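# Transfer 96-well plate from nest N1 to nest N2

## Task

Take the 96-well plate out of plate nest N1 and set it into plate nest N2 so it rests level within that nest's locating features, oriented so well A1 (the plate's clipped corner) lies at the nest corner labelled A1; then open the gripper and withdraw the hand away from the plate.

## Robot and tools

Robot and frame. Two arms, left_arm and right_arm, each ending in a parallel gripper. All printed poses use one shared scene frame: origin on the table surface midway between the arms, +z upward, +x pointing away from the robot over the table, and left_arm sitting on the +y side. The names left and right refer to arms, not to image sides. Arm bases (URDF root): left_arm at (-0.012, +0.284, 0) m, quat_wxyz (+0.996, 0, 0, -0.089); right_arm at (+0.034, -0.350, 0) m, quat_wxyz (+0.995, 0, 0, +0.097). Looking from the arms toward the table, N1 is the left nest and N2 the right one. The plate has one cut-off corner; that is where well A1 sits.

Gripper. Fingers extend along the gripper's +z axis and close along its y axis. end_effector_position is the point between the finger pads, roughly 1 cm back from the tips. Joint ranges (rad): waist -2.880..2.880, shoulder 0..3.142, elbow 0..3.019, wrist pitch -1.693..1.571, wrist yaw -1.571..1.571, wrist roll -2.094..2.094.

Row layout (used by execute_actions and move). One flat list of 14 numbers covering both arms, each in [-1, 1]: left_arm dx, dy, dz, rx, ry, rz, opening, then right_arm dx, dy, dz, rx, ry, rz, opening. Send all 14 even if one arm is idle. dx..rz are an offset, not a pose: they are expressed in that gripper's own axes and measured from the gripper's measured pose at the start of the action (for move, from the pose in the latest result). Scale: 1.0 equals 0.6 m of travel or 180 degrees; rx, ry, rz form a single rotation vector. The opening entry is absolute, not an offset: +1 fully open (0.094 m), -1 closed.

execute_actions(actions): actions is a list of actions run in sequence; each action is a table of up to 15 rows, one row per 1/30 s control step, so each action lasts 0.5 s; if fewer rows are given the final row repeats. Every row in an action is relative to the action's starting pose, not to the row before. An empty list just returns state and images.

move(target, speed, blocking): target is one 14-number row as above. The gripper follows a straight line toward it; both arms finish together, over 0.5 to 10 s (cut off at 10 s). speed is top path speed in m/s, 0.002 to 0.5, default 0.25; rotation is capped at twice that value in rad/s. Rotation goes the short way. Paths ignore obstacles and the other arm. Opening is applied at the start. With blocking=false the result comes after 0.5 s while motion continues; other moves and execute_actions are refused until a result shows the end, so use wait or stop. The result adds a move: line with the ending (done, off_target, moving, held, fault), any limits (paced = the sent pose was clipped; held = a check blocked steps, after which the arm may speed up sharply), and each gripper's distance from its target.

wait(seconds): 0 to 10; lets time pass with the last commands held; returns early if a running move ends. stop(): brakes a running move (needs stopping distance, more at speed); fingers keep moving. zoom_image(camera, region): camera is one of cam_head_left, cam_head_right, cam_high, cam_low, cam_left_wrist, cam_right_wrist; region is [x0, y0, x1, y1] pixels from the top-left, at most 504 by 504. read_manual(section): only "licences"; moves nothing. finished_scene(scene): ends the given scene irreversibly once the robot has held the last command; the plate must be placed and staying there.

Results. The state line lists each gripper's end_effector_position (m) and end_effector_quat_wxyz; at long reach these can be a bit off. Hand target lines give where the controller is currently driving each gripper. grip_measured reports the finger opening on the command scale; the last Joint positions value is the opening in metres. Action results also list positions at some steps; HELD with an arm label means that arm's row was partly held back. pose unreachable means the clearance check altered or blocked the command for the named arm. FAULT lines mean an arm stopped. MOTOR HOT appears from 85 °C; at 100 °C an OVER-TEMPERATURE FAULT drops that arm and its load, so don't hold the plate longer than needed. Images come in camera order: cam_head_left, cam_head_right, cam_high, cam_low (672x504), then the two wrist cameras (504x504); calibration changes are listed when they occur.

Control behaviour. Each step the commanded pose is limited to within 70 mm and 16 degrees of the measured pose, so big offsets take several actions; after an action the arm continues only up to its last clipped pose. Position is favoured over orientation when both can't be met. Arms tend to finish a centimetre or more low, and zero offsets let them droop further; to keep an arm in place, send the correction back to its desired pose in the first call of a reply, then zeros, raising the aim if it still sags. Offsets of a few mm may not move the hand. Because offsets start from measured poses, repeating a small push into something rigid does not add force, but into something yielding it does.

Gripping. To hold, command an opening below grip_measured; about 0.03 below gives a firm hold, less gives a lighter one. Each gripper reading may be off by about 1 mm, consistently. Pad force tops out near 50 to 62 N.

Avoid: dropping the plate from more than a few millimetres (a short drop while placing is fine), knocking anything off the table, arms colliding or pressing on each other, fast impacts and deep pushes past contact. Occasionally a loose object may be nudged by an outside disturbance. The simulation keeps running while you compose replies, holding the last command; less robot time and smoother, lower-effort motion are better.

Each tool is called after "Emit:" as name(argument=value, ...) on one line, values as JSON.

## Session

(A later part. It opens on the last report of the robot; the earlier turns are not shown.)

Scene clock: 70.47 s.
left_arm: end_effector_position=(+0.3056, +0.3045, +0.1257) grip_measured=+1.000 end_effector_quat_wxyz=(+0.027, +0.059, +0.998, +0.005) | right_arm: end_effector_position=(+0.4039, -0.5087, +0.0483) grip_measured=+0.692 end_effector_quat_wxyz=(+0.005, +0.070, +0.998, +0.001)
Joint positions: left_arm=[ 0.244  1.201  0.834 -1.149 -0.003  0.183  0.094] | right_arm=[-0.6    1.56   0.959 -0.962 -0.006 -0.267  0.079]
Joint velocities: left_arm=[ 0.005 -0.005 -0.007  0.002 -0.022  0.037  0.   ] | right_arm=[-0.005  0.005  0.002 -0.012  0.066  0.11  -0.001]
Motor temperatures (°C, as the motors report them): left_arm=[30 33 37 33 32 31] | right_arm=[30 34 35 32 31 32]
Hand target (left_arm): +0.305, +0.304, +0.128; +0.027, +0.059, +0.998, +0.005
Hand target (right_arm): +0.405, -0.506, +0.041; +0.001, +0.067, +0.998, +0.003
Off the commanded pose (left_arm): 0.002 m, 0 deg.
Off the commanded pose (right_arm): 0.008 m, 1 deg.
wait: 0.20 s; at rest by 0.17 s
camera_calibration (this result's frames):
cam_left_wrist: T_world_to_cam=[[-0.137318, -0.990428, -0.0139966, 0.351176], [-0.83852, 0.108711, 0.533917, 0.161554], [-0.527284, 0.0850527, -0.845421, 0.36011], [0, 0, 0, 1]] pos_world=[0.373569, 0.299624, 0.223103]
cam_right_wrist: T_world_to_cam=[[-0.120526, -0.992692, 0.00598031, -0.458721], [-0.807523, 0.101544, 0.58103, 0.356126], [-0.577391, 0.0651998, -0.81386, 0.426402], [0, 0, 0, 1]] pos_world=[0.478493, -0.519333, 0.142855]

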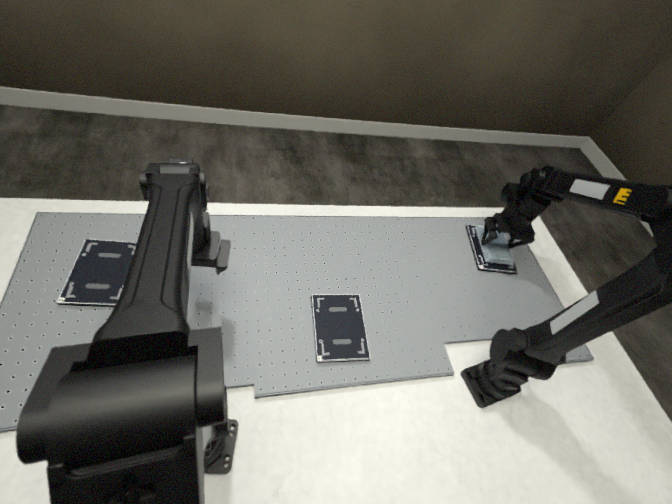

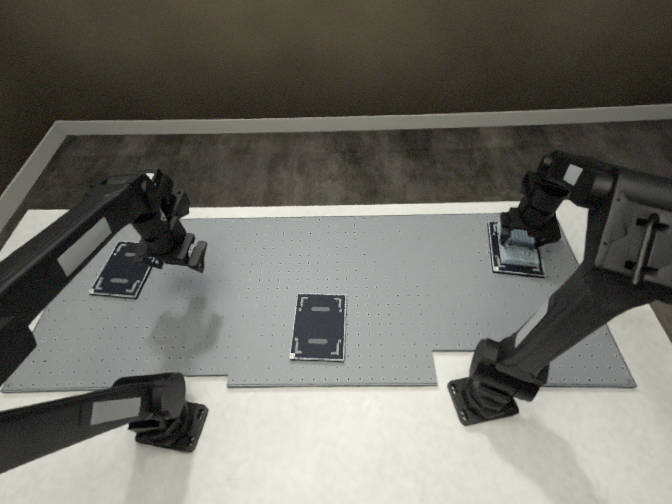

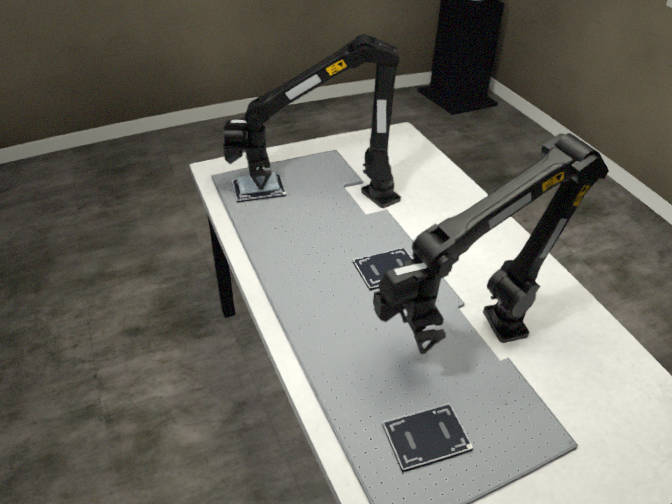

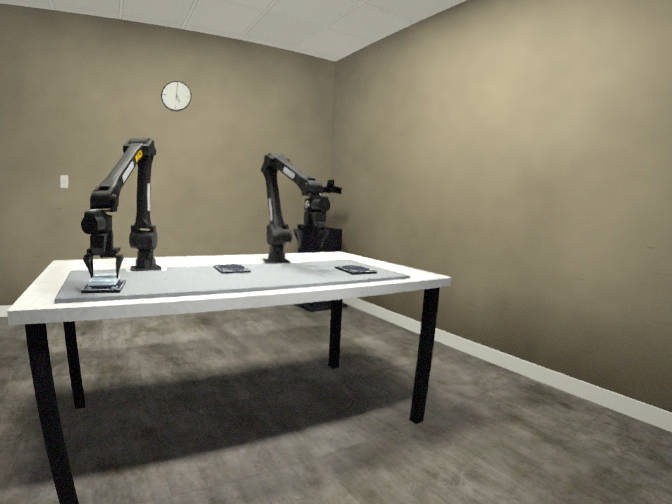

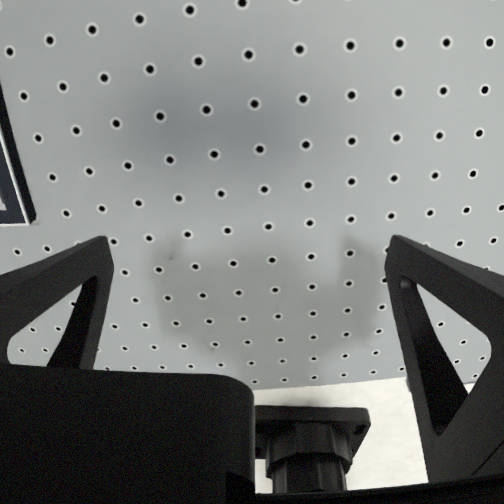

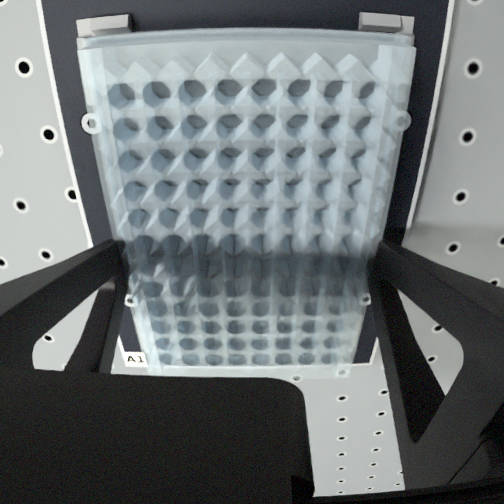

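Emit:
execute_actions(actions=[[[0,0,-0.003,0,0,0,1,-0.0037,0.00461,0.01176,-0.00061,0.00186,-0.0016,0.655],[0,0,-0.003,0,0,0,1,-0.00365,0.00473,0.01294,-0.00083,0.00225,-0.0016,0.655],[0,0,-0.003,0,0,0,1,-0.0036,0.00486,0.01422,-0.00108,0.00268,-0.0016,0.655],[0,0,-0.003,0,0,0,1,-0.00355,0.00499,0.0155,-0.00132,0.0031,-0.0016,0.655],[0,0,-0.003,0,0,0,1,-0.0035,0.00512,0.01678,-0.00157,0.00353,-0.0016,0.655],[0,0,-0.003,0,0,0,1,-0.00345,0.00524,0.01796,-0.00179,0.00392,-0.0016,0.655],[0,0,-0.003,0,0,0,1,-0.0034,0.00535,0.01904,-0.002,0.00429,-0.0016,0.655],[0,0,-0.003,0,0,0,1,-0.00337,0.00544,0.01992,-0.00217,0.00458,-0.0016,0.655],[0,0,-0.003,0,0,0,1,-0.00334,0.00551,0.02061,-0.0023,0.00481,-0.0016,0.655]]])

Emit:
wait(seconds=0.2)

Scene clock: 74.10 s.
left_arm: end_effector_position=(+0.3056, +0.3045, +0.1257) grip_measured=+1.000 end_effector_quat_wxyz=(+0.027, +0.059, +0.998, +0.005) | right_arm: end_effector_position=(+0.4033, -0.5084, +0.0421) grip_measured=+0.692 end_effector_quat_wxyz=(-0.001, +0.070, +0.998, +0.003)
Joint positions: left_arm=[ 0.244  1.201  0.834 -1.149 -0.003  0.183  0.094] | right_arm=[-0.6    1.576  0.959 -0.959 -0.006 -0.267  0.079]
Joint velocities: left_arm=[-0.005  0.015 -0.002 -0.007 -0.037  0.037  0.   ] | right_arm=[-0.005  0.005 -0.002  0.012  0.022  0.037  0.   ]
Motor temperatures (°C, as the motors report them): left_arm=[30 33 37 33 32 31] | right_arm=[30 34 35 32 31 32]
Hand target (left_arm): +0.305, +0.304, +0.128; +0.027, +0.059, +0.998, +0.005
Hand target (right_arm): +0.406, -0.506, +0.036; -0.002, +0.067, +0.998, +0.005
Off the commanded pose (left_arm): 0.002 m, 0 deg.
Off the commanded pose (right_arm): 0.007 m, 0 deg.
Step readings (end_effector_position):
0: left_arm (+0.3056, +0.3045, +0.1257) | right_arm (+0.4039, -0.5087, +0.0483)
1: left_arm (+0.3056, +0.3045, +0.1257) | right_arm (+0.4039, -0.5087, +0.0483)
2: left_arm (+0.3056, +0.3045, +0.1257) | right_arm (+0.4039, -0.5087, +0.0483)
4: left_arm (+0.3056, +0.3045, +0.1257) | right_arm (+0.4038, -0.5087, +0.0479)
8: left_arm (+0.3056, +0.3045, +0.1257) | right_arm (+0.4037, -0.5086, +0.0453)
15: end_effector_position above
camera_calibration (this result's frames):
cam_left_wrist: T_world_to_cam=[[-0.137318, -0.990428, -0.0139966, 0.351176], [-0.83852, 0.108711, 0.533917, 0.161554], [-0.527284, 0.0850527, -0.845421, 0.36011], [0, 0, 0, 1]] pos_world=[0.373569, 0.299624, 0.223103]
cam_right_wrist: T_world_to_cam=[[-0.120475, -0.992714, 0.00221713, -0.458374], [-0.800334, 0.0984491, 0.591417, 0.354336], [-0.587326, 0.0694767, -0.806363, 0.426826], [0, 0, 0, 1]] pos_world=[0.47905, -0.519573, 0.135633]

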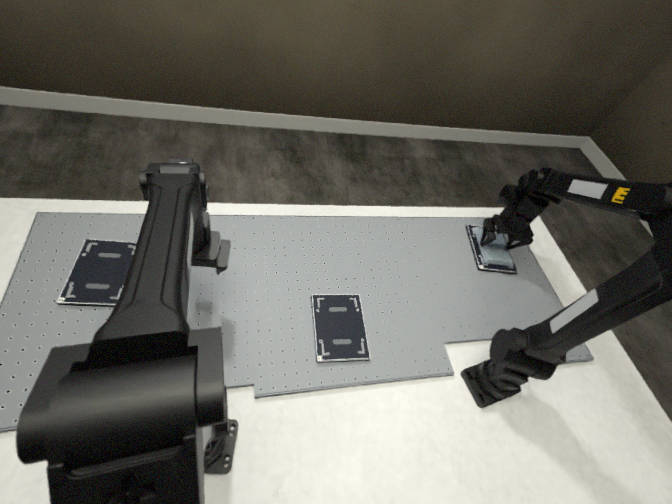

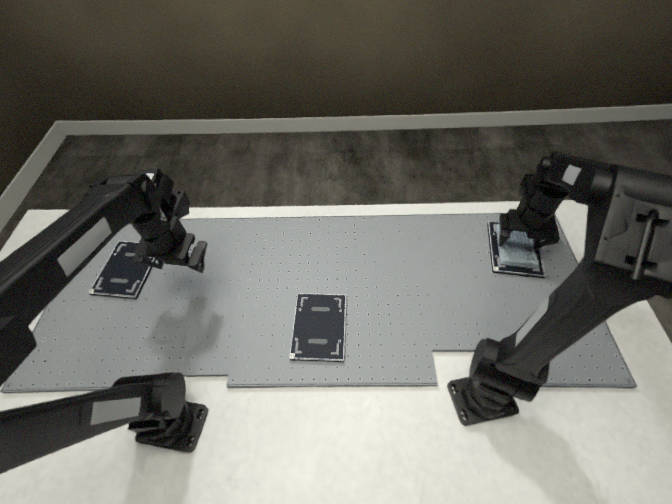

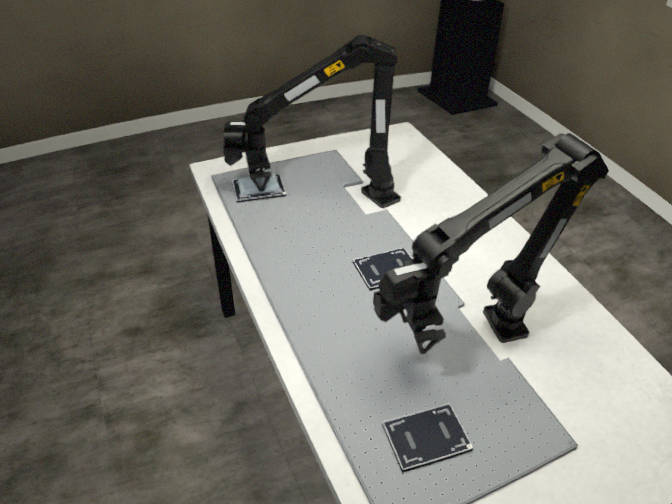

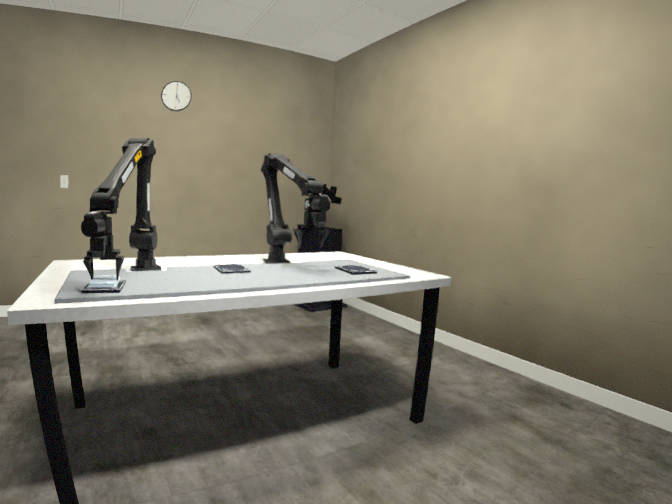

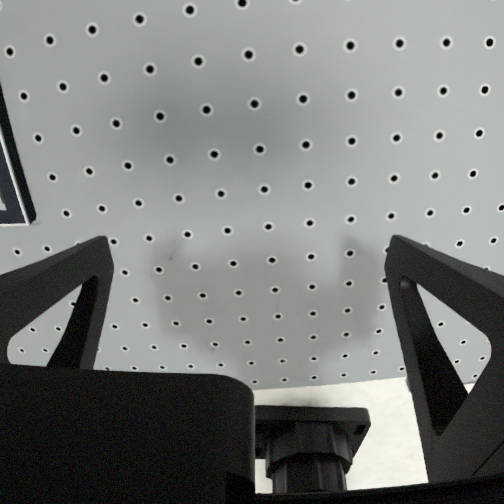

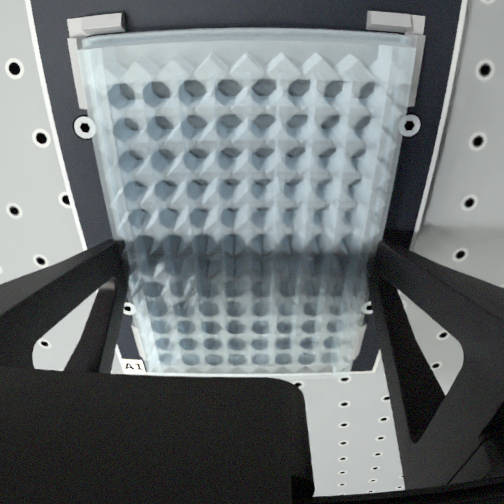

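Scene clock: 74.30 s.
left_arm: end_effector_position=(+0.3056, +0.3045, +0.1257) grip_measured=+1.000 end_effector_quat_wxyz=(+0.027, +0.059, +0.998, +0.005) | right_arm: end_effector_position=(+0.4033, -0.5084, +0.0421) grip_measured=+0.692 end_effector_quat_wxyz=(-0.001, +0.070, +0.998, +0.003)
Joint positions: left_arm=[ 0.244  1.201  0.834 -1.149 -0.003  0.183  0.094] | right_arm=[-0.6    1.576  0.959 -0.959 -0.006 -0.267  0.079]
Joint velocities: left_arm=[-0.005 -0.015  0.002 -0.002  0.037 -0.125  0.   ] | right_arm=[-0.015  0.005  0.017  0.002  0.007 -0.007  0.   ]
Motor temperatures (°C, as the motors report them): left_arm=[30 33 37 33 32 31] | right_arm=[30 34 35 32 31 32]
Hand target (left_arm): +0.305, +0.304, +0.128; +0.027, +0.059, +0.998, +0.005
Hand target (right_arm): +0.406, -0.506, +0.036; -0.002, +0.067, +0.998, +0.005
Off the commanded pose (left_arm): 0.002 m, 0 deg.
Off the commanded pose (right_arm): 0.007 m, 0 deg.
wait: 0.20 s; at rest by 0.17 s
camera_calibration (this result's frames):
cam_left_wrist: T_world_to_cam=[[-0.137318, -0.990428, -0.0139966, 0.351176], [-0.83852, 0.108711, 0.533917, 0.161554], [-0.527284, 0.0850527, -0.845421, 0.36011], [0, 0, 0, 1]] pos_world=[0.373569, 0.299624, 0.223103]
cam_right_wrist: T_world_to_cam=[[-0.120475, -0.992714, 0.00221713, -0.458374], [-0.800334, 0.0984491, 0.591417, 0.354336], [-0.587326, 0.0694767, -0.806363, 0.426826], [0, 0, 0, 1]] pos_world=[0.47905, -0.519573, 0.135633]

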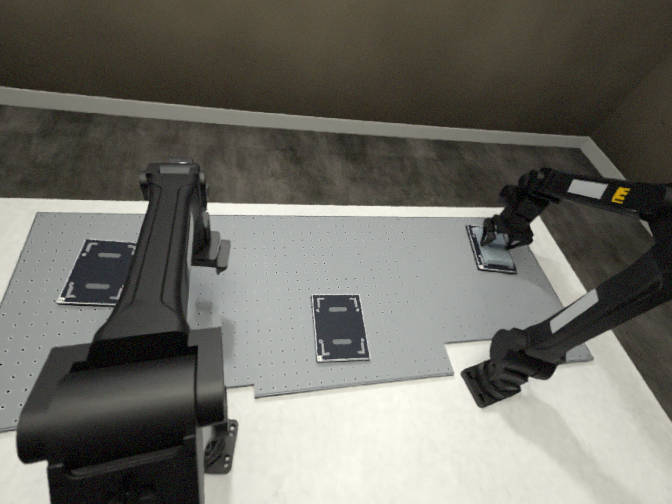

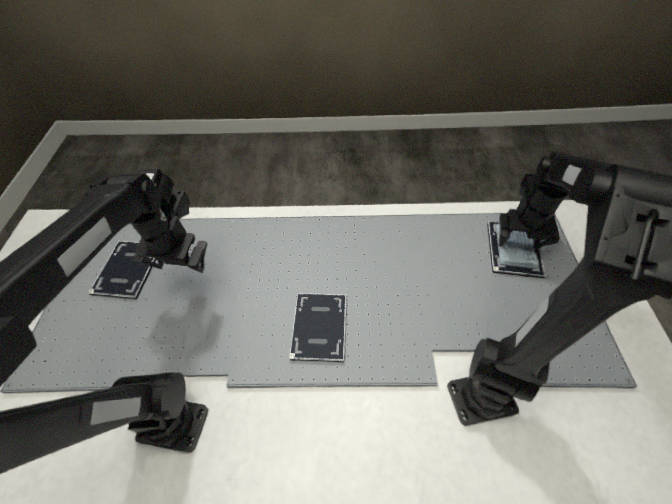

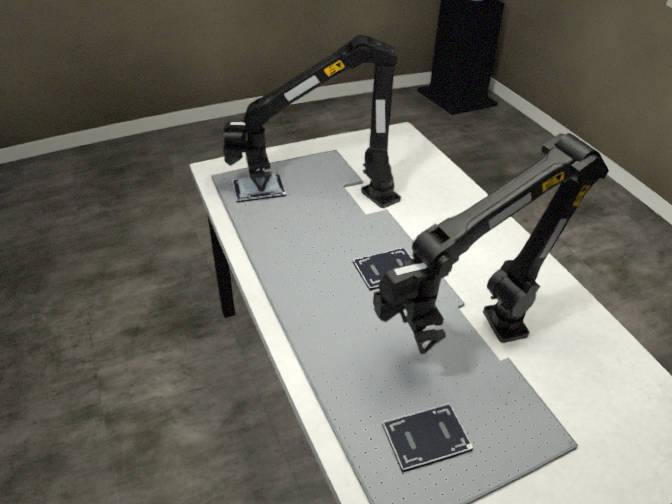

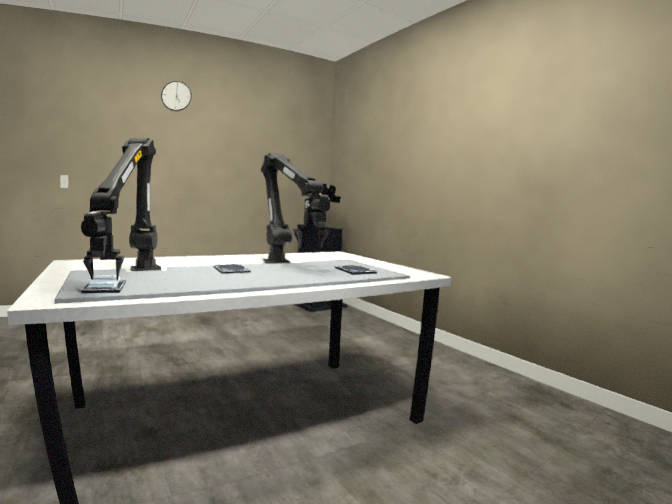

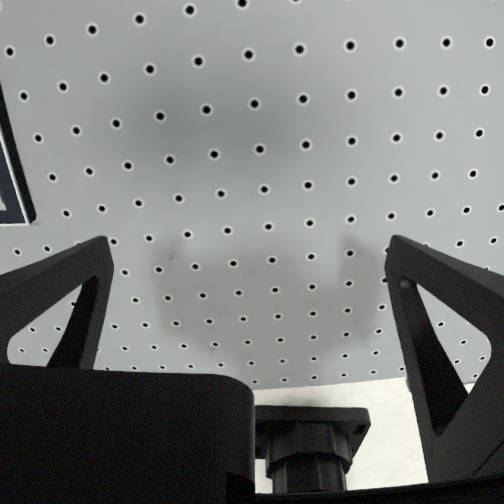

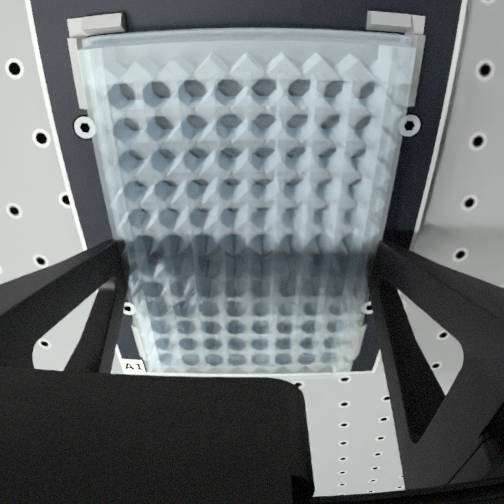

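Emit:
zoom_image(camera="cam_right_wrist", region=[55, 0, 155, 140])

Emit:
zoom_image(camera="cam_right_wrist", region=[340, 0, 440, 140])

Emit:
zoom_image(camera="cam_right_wrist", region=[100, 290, 400, 390])

Emit:
zoom_image(camera="cam_low", region=[70, 250, 140, 300])

Region (55, 0, 155, 140) of cam_right_wrist's 504x504 image, scaled by 3.600, with more detail than that image has; it fills the left 360 columns of this view, and the rest is white.

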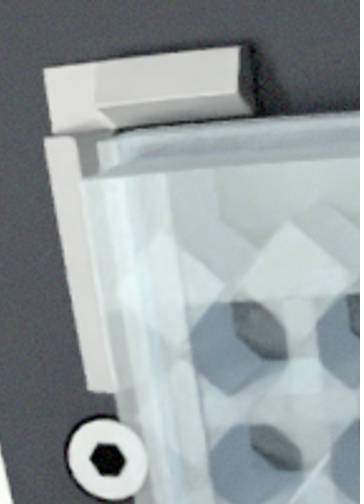

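Region (340, 0, 440, 140) of cam_right_wrist's 504x504 image, scaled by 3.600, with more detail than that image has; it fills the left 360 columns of this view, and the rest is white.

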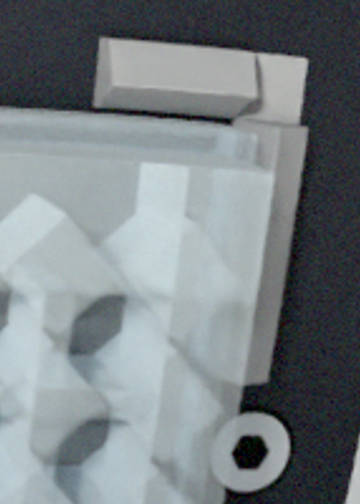

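Region (100, 290, 400, 390) of cam_right_wrist's 504x504 image, scaled by 1.680, with more detail than that image has.

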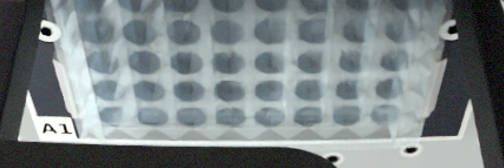

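Region (70, 250, 140, 300) of cam_low's 672x504 image, scaled by 7.200, with more detail than that image has; it fills the top 360 rows of this view, and the rest is white.

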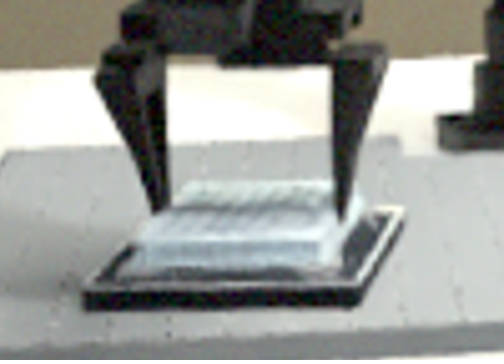

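Emit:
execute_actions(actions=[[[0,0,-0.003,0,0,0,1,-0.0039,0.0031,0.01121,-0.00035,0.0013,-0.00095,0.655],[0,0,-0.003,0,0,0,1,-0.0039,0.0031,0.01197,-0.00042,0.00153,-0.00095,0.655],[0,0,-0.003,0,0,0,1,-0.0039,0.0031,0.0126,-0.00047,0.00172,-0.00095,0.655],[0,0,-0.003,0,0,0,1,-0.0039,0.0031,0.01298,-0.0005,0.00184,-0.00095,0.655],[0,0,-0.003,0,0,0,1,-0.0039,0.0031,0.01298,-0.0005,0.00184,-0.00095,0.655],[0,0,-0.003,0,0,0,1,-0.0039,0.0031,0.01298,-0.0005,0.00184,-0.00095,0.655],[0,0,-0.003,0,0,0,1,-0.0039,0.0031,0.01298,-0.0005,0.00184,-0.00095,0.67],[0,0,-0.003,0,0,0,1,-0.0039,0.0031,0.01298,-0.0005,0.00184,-0.00095,0.70],[0,0,-0.003,0,0,0,1,-0.0039,0.0031,0.01298,-0.0005,0.00184,-0.00095,0.76],[0,0,-0.003,0,0,0,1,-0.0035,0.0028,0.012,-0.0004,0.0016,-0.0008,0.85],[0,0,-0.003,0,0,0,1,-0.0028,0.0022,0.0095,-0.0003,0.0012,-0.0006,0.94],[0,0,-0.003,0,0,0,1,-0.002,0.0015,0.006,-0.0002,0.0008,-0.0004,1],[0,0,-0.003,0,0,0,1,0,0,0,0,0,0,1],[0,0,-0.003,0,0,0,1,0.0034,0.0009,-0.0083,0,0,0,1],[0,0,-0.003,0,0,0,1,0.0074,0.002,-0.0183,0,0,0,1]],[[0,0,0,0,0,0,1,0.0108,0.003,-0.0267,0,0,0,1],[0,0,0,0,0,0,1,0.0149,0.0041,-0.0367,0,0,0,1],[0,0,0,0,0,0,1,0.0196,0.0054,-0.0483,0,0,0,1],[0,0,0,0,0,0,1,0.0243,0.0067,-0.06,0,0,0,1],[0,0,0,0,0,0,1,0.029,0.008,-0.0717,0,0,0,1],[0,0,0,0,0,0,1,0.0338,0.0093,-0.0833,0,0,0,1],[0,0,0,0,0,0,1,0.0385,0.0105,-0.095,0,0,0,1],[0,0,0,0,0,0,1,0.0432,0.0118,-0.1067,0,0,0,1],[0,0,0,0,0,0,1,0.0473,0.013,-0.1167,0,0,0,1],[0,0,0,0,0,0,1,0.0513,0.0141,-0.1267,0,0,0,1],[0,0,0,0,0,0,1,0.054,0.0148,-0.1333,0,0,0,1],[0,0,0,0,0,0,1,0.056,0.0154,-0.1383,0,0,0,1],[0,0,0,0,0,0,1,0.0574,0.0157,-0.1417,0,0,0,1]]])

Scene clock: 77.77 s.
left_arm: end_effector_position=(+0.3056, +0.3045, +0.1257) grip_measured=+1.000 end_effector_quat_wxyz=(+0.027, +0.059, +0.998, +0.005) | right_arm: end_effector_position=(+0.3634, -0.4913, +0.1178) grip_measured=+1.000 end_effector_quat_wxyz=(-0.006, +0.070, +0.998, +0.005)
Joint positions: left_arm=[ 0.244  1.201  0.834 -1.149 -0.003  0.183  0.094] | right_arm=[-0.6    1.367  0.959 -1.178 -0.006 -0.267  0.094]
Joint velocities: left_arm=[-0.005 -0.024  0.002 -0.027 -0.007  0.007  0.   ] | right_arm=[-0.015 -0.112  0.012 -0.149 -0.022 -0.037  0.   ]
Motor temperatures (°C, as the motors report them): left_arm=[30 33 37 33 32 31] | right_arm=[30 34 35 32 31 32]
Hand target (left_arm): +0.306, +0.304, +0.126; +0.027, +0.059, +0.998, +0.005
Hand target (right_arm): +0.371, -0.494, +0.127; -0.002, +0.070, +0.998, +0.004
Off the commanded pose (left_arm): 0.000 m, 0 deg.
Off the commanded pose (right_arm): 0.012 m, 0 deg.
Step readings (end_effector_position; steps 1 to 15: 1st action; 16 to 30: 2nd action):
0: left_arm (+0.3056, +0.3045, +0.1257) | right_arm (+0.4033, -0.5084, +0.0421)
1: left_arm (+0.3056, +0.3045, +0.1257) | right_arm (+0.4033, -0.5084, +0.0421)
2: left_arm (+0.3056, +0.3045, +0.1257) | right_arm (+0.4033, -0.5084, +0.0421)
4: left_arm (+0.3056, +0.3045, +0.1257) | right_arm (+0.4034, -0.5085, +0.0420)
8: left_arm (+0.3056, +0.3045, +0.1257) | right_arm (+0.4036, -0.5086, +0.0415)
15: left_arm (+0.3056, +0.3045, +0.1257) | right_arm (+0.4027, -0.5082, +0.0418)
16: left_arm (+0.3056, +0.3045, +0.1257) | right_arm (+0.4011, -0.5075, +0.0430)
17: left_arm (+0.3056, +0.3045, +0.1257) | right_arm (+0.3989, -0.5066, +0.0451)
19: left_arm (+0.3056, +0.3045, +0.1257) | right_arm (+0.3940, -0.5044, +0.0528)
23: left_arm (+0.3056, +0.3045, +0.1257) | right_arm (+0.3823, -0.4994, +0.0798)
30: end_effector_position above
camera_calibration (this result's frames):
cam_left_wrist: T_world_to_cam=[[-0.137318, -0.990428, -0.0139966, 0.351176], [-0.83852, 0.108711, 0.533917, 0.161554], [-0.527284, 0.0850527, -0.845421, 0.36011], [0, 0, 0, 1]] pos_world=[0.373569, 0.299624, 0.223103]
cam_right_wrist: T_world_to_cam=[[-0.120468, -0.992717, -0.000686199, -0.445964], [-0.794701, 0.0960243, 0.599358, 0.271798], [-0.594927, 0.0727489, -0.800481, 0.466901], [0, 0, 0, 1]] pos_world=[0.440046, -0.502781, 0.210535]

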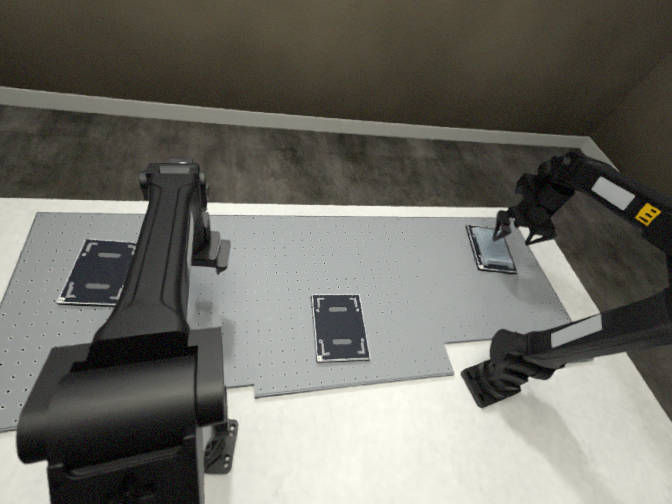

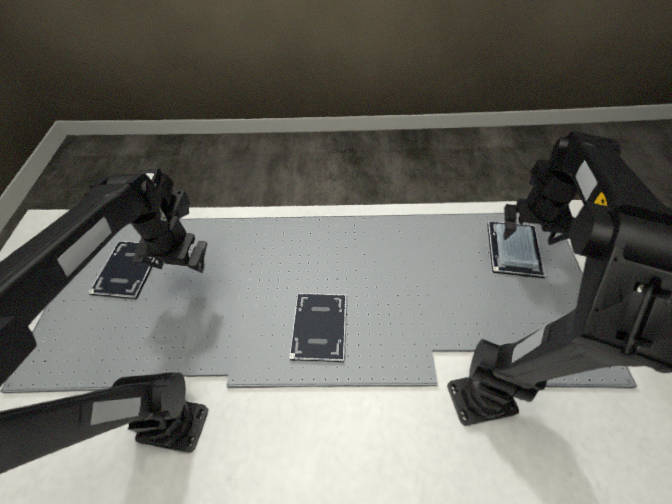

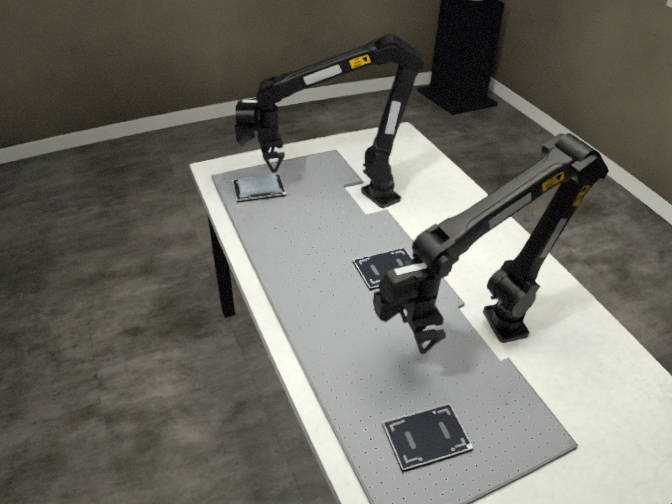

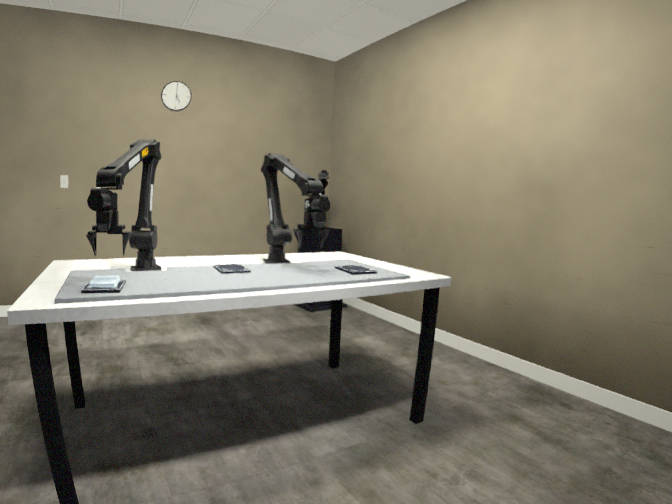

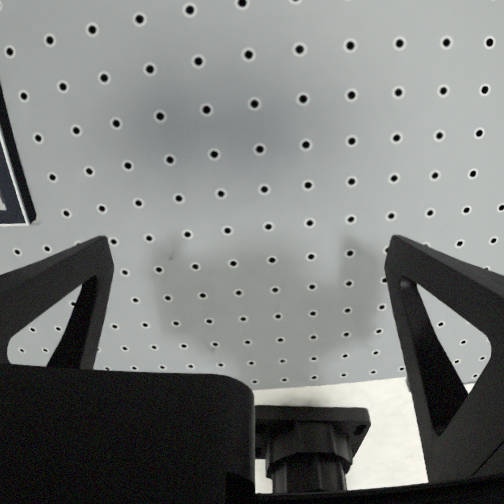

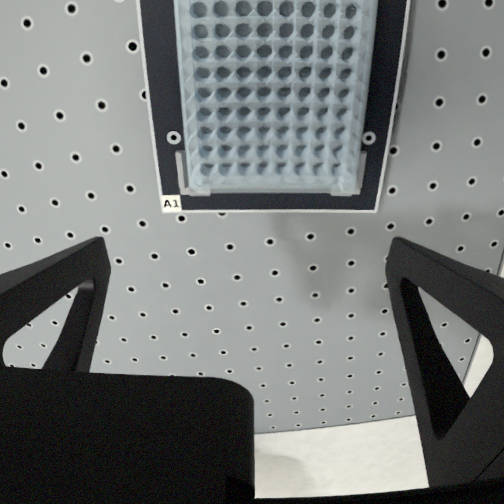

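Emit:
zoom_image(camera="cam_right_wrist", region=[150, 110, 400, 220])

Emit:
zoom_image(camera="cam_low", region=[75, 265, 135, 300])

Emit:
zoom_image(camera="cam_high", region=[225, 165, 295, 210])

Region (150, 110, 400, 220) of cam_right_wrist's 504x504 image, scaled by 2.016, with more detail than that image has; it fills the top 222 rows of this view, and the rest is white.

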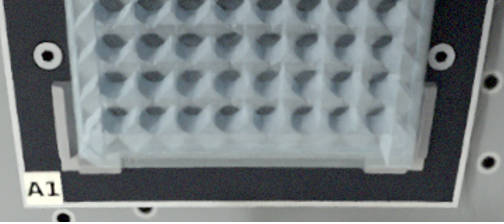

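Region (75, 265, 135, 300) of cam_low's 672x504 image, scaled by 8.400, with more detail than that image has; it fills the top 294 rows of this view, and the rest is white.

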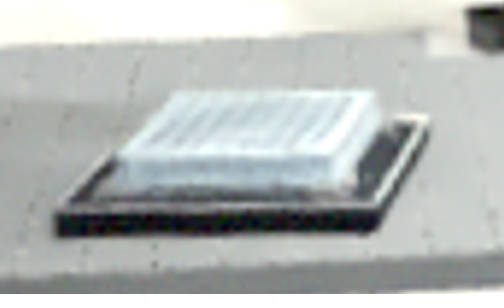

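Region (225, 165, 295, 210) of cam_high's 672x504 image, scaled by 7.200, with more detail than that image has; it fills the top 324 rows of this view, and the rest is white.

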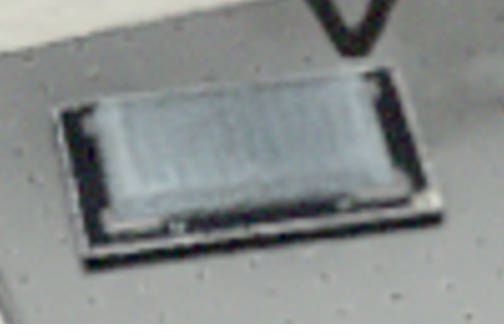

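Emit:
zoom_image(camera="cam_right_wrist", region=[160, 140, 230, 215])

Emit:
zoom_image(camera="cam_right_wrist", region=[315, 140, 385, 215])

Region (160, 140, 230, 215) of cam_right_wrist's 504x504 image, scaled by 6.720, with more detail than that image has; it fills the left 470 columns of this view, and the rest is white.

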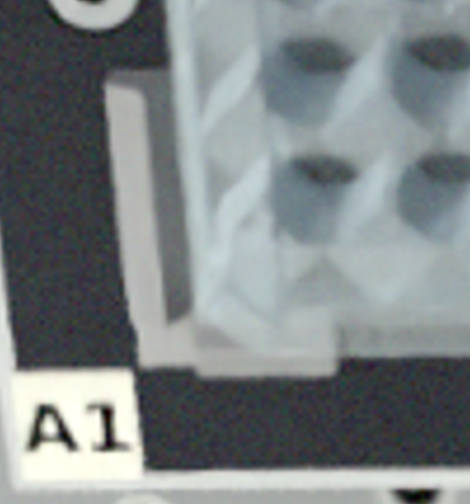

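Region (315, 140, 385, 215) of cam_right_wrist's 504x504 image, scaled by 6.720, with more detail than that image has; it fills the left 470 columns of this view, and the rest is white.

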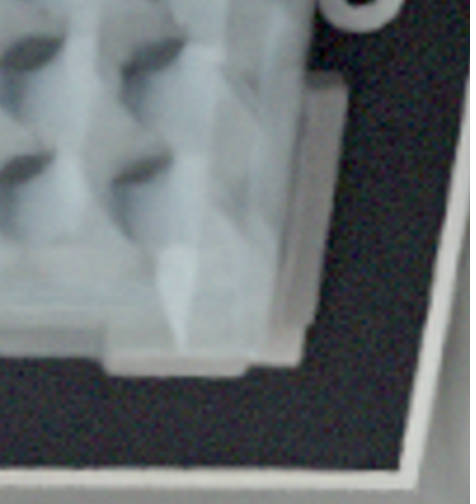

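Emit:
execute_actions(actions=[[[0,0,-0.003,0,0,0,1,-0.0133,-0.0017,-0.015,0,0,-0.001,1],[0,0,-0.003,0,0,0,1,-0.0144,0.0024,-0.015,0,0,-0.0032,1],[0,0,-0.003,0,0,0,1,-0.0162,0.0095,-0.015,0,0,-0.007,1],[0,0,-0.003,0,0,0,1,-0.0188,0.0202,-0.015,0,0,-0.0127,1],[0,0,-0.003,0,0,0,1,-0.0216,0.0333,-0.015,0,0,-0.0197,1],[0,0,-0.003,0,0,0,1,-0.0247,0.0488,-0.015,0,0,-0.028,1],[0,0,-0.003,0,0,0,1,-0.0276,0.0669,-0.015,0,0,-0.0376,1],[0,0,-0.003,0,0,0,1,-0.0301,0.085,-0.015,0,0,-0.0471,1],[0,0,-0.003,0,0,0,1,-0.032,0.1032,-0.015,0,0,-0.0567,1],[0,0,-0.003,0,0,0,1,-0.0333,0.1215,-0.015,0,0,-0.0662,1],[0,0,-0.003,0,0,0,1,-0.0341,0.1398,-0.015,0,0,-0.0758,1],[0,0,-0.003,0,0,0,1,-0.0344,0.1581,-0.015,0,0,-0.0853,1],[0,0,-0.003,0,0,0,1,-0.0341,0.1764,-0.015,0,0,-0.0949,1],[0,0,-0.003,0,0,0,1,-0.0333,0.1946,-0.015,0,0,-0.1044,1],[0,0,-0.003,0,0,0,1,-0.0319,0.2129,-0.015,0,0,-0.114,1]],[[0,0,-0.003,0,0,0,1,-0.0302,0.0862,-0.012,0,0,-0.0477,1],[0,0,-0.003,0,0,0,1,-0.0321,0.1044,-0.012,0,0,-0.0573,1],[0,0,-0.003,0,0,0,1,-0.0334,0.1227,-0.012,0,0,-0.0668,1],[0,0,-0.003,0,0,0,1,-0.0341,0.1398,-0.012,0,0,-0.0758,1],[0,0,-0.003,0,0,0,1,-0.0344,0.1556,-0.012,0,0,-0.084,1],[0,0,-0.003,0,0,0,1,-0.0343,0.1697,-0.012,0,0,-0.0914,1],[0,0,-0.003,0,0,0,1,-0.0339,0.1818,-0.012,0,0,-0.0977,1],[0,0,-0.003,0,0,0,1,-0.0334,0.1922,-0.012,0,0,-0.1031,1],[0,0,-0.003,0,0,0,1,-0.0329,0.2007,-0.012,0,0,-0.1076,1],[0,0,-0.003,0,0,0,1,-0.0324,0.2074,-0.012,0,0,-0.1111,1],[0,0,-0.003,0,0,0,1,-0.0319,0.2122,-0.012,0,0,-0.1136,1],[0,0,-0.003,0,0,0,1,-0.0318,0.2141,-0.012,0,0,-0.1146,1]]])

Scene clock: 82.27 s.
left_arm: end_effector_position=(+0.3056, +0.3045, +0.1257) grip_measured=+1.000 end_effector_quat_wxyz=(+0.027, +0.059, +0.998, +0.005) | right_arm: end_effector_position=(+0.3761, -0.2614, +0.1187) grip_measured=+1.000 end_effector_quat_wxyz=(-0.017, -0.255, +0.967, +0.008)
Joint positions: left_arm=[ 0.244  1.201  0.834 -1.149 -0.003  0.183  0.094] | right_arm=[ 0.053  1.365  0.959 -1.199 -0.015 -0.269  0.094]
Joint velocities: left_arm=[-0.005  0.005  0.002  0.007  0.066 -0.037  0.   ] | right_arm=[-0.005 -0.015 -0.007 -0.007 -0.037 -0.037  0.   ]
Motor temperatures (°C, as the motors report them): left_arm=[30 33 37 33 32 31] | right_arm=[30 34 36 32 31 32]
Hand target (left_arm): +0.305, +0.304, +0.128; +0.027, +0.059, +0.998, +0.005
Hand target (right_arm): +0.387, -0.260, +0.126; -0.011, -0.255, +0.967, +0.008
Off the commanded pose (left_arm): 0.002 m, 0 deg.
Off the commanded pose (right_arm): 0.014 m, 1 deg.
Step readings (end_effector_position; steps 1 to 15: 1st action; 16 to 30: 2nd action):
0: left_arm (+0.3056, +0.3045, +0.1257) | right_arm (+0.3620, -0.4907, +0.1186)
1: left_arm (+0.3056, +0.3045, +0.1257) | right_arm (+0.3617, -0.4905, +0.1186)
2: left_arm (+0.3056, +0.3045, +0.1257) | right_arm (+0.3612, -0.4903, +0.1186)
4: left_arm (+0.3056, +0.3045, +0.1257) | right_arm (+0.3612, -0.4888, +0.1186)
8: left_arm (+0.3056, +0.3045, +0.1257) | right_arm (+0.3686, -0.4694, +0.1186)
15: left_arm (+0.3056, +0.3045, +0.1257) | right_arm (+0.3872, -0.3887, +0.1186)
16: left_arm (+0.3056, +0.3045, +0.1257) | right_arm (+0.3881, -0.3759, +0.1186)
17: left_arm (+0.3056, +0.3045, +0.1257) | right_arm (+0.3884, -0.3619, +0.1186)
19: left_arm (+0.3056, +0.3045, +0.1257) | right_arm (+0.3878, -0.3315, +0.1186)
23: left_arm (+0.3056, +0.3045, +0.1257) | right_arm (+0.3815, -0.2831, +0.1187)
30: end_effector_position above
camera_calibration (this result's frames):
cam_left_wrist: T_world_to_cam=[[-0.137318, -0.990428, -0.0139966, 0.351176], [-0.83852, 0.108711, 0.533917, 0.161554], [-0.527284, 0.0850527, -0.845421, 0.36011], [0, 0, 0, 1]] pos_world=[0.373569, 0.299624, 0.223103]
cam_right_wrist: T_world_to_cam=[[0.509488, -0.86035, -0.014798, -0.416869], [-0.676187, -0.410946, 0.61147, 0.0807228], [-0.532159, -0.30153, -0.79113, 0.335896], [0, 0, 0, 1]] pos_world=[0.445724, -0.224198, 0.210209]

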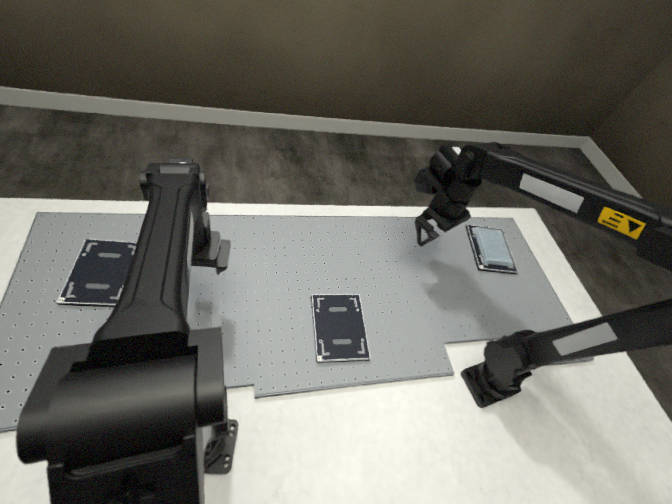

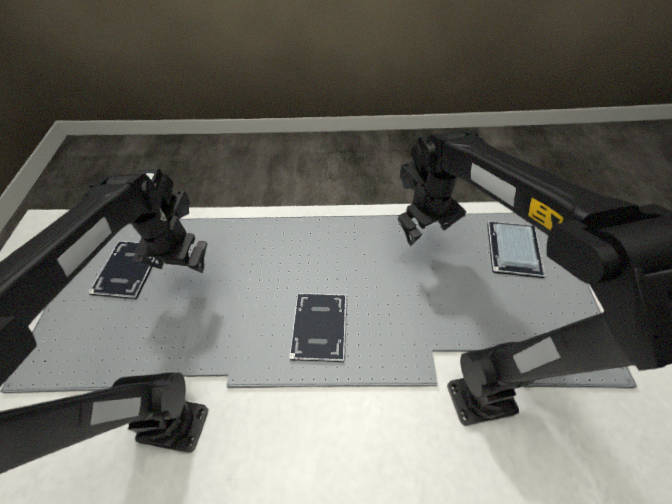

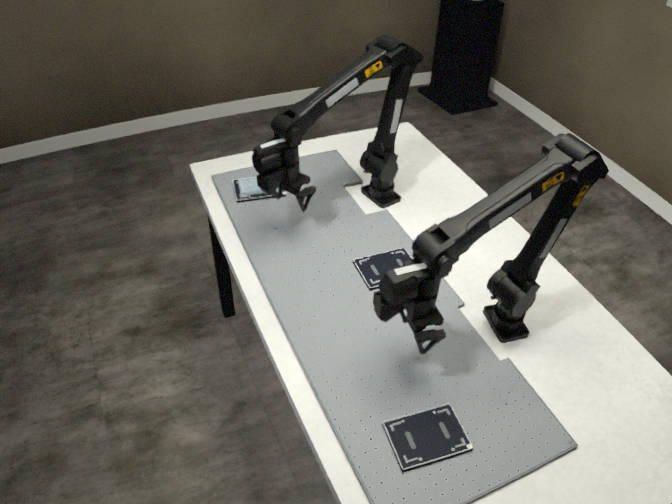

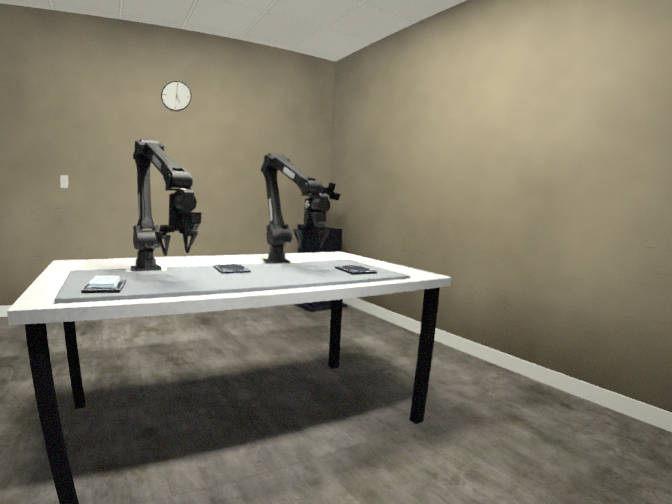

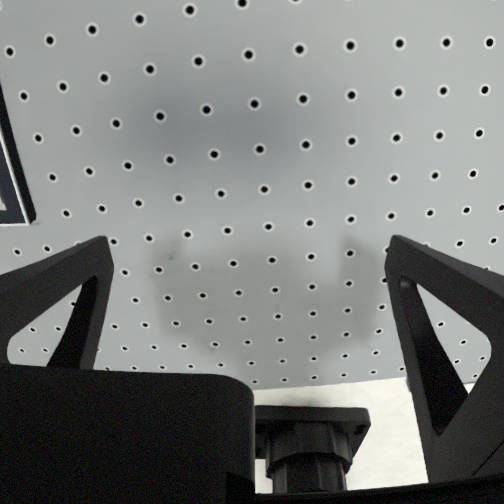

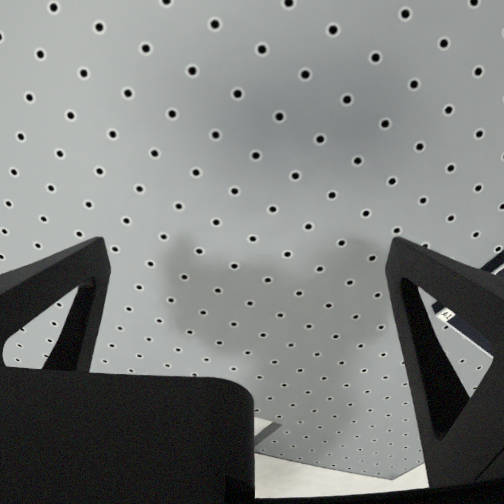

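Emit:
zoom_image(camera="cam_head_right", region=[480, 215, 555, 285])

Emit:
zoom_image(camera="cam_head_left", region=[460, 218, 525, 280])

Region (480, 215, 555, 285) of cam_head_right's 672x504 image, scaled by 6.720, with more detail than that image has; it fills the top 470 rows of this view, and the rest is white.

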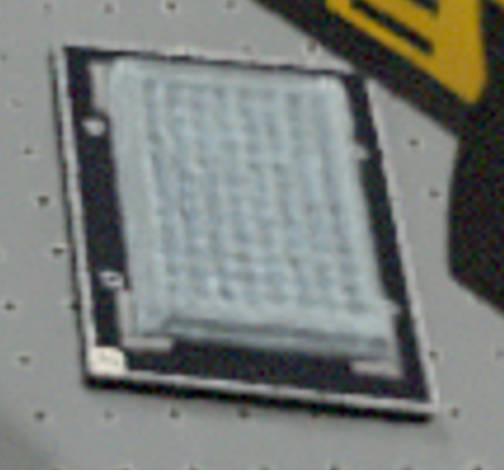

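Region (460, 218, 525, 280) of cam_head_left's 672x504 image, scaled by 7.754, with more detail than that image has; it fills the top 481 rows of this view, and the rest is white.

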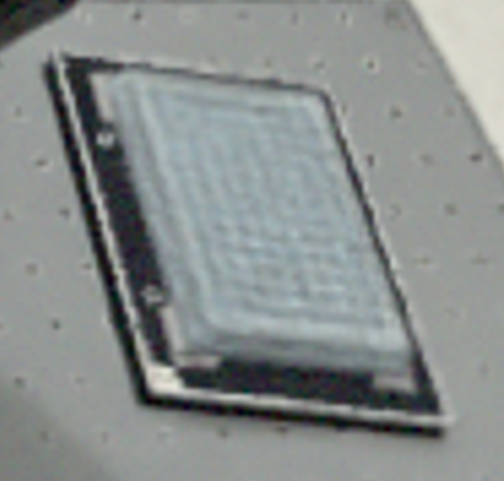

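The plate is seated flat inside the locators with the cut corner at A1, and both arms are clear.

Emit:
finished_scene(scene=2)

The scene is finished: the task was done.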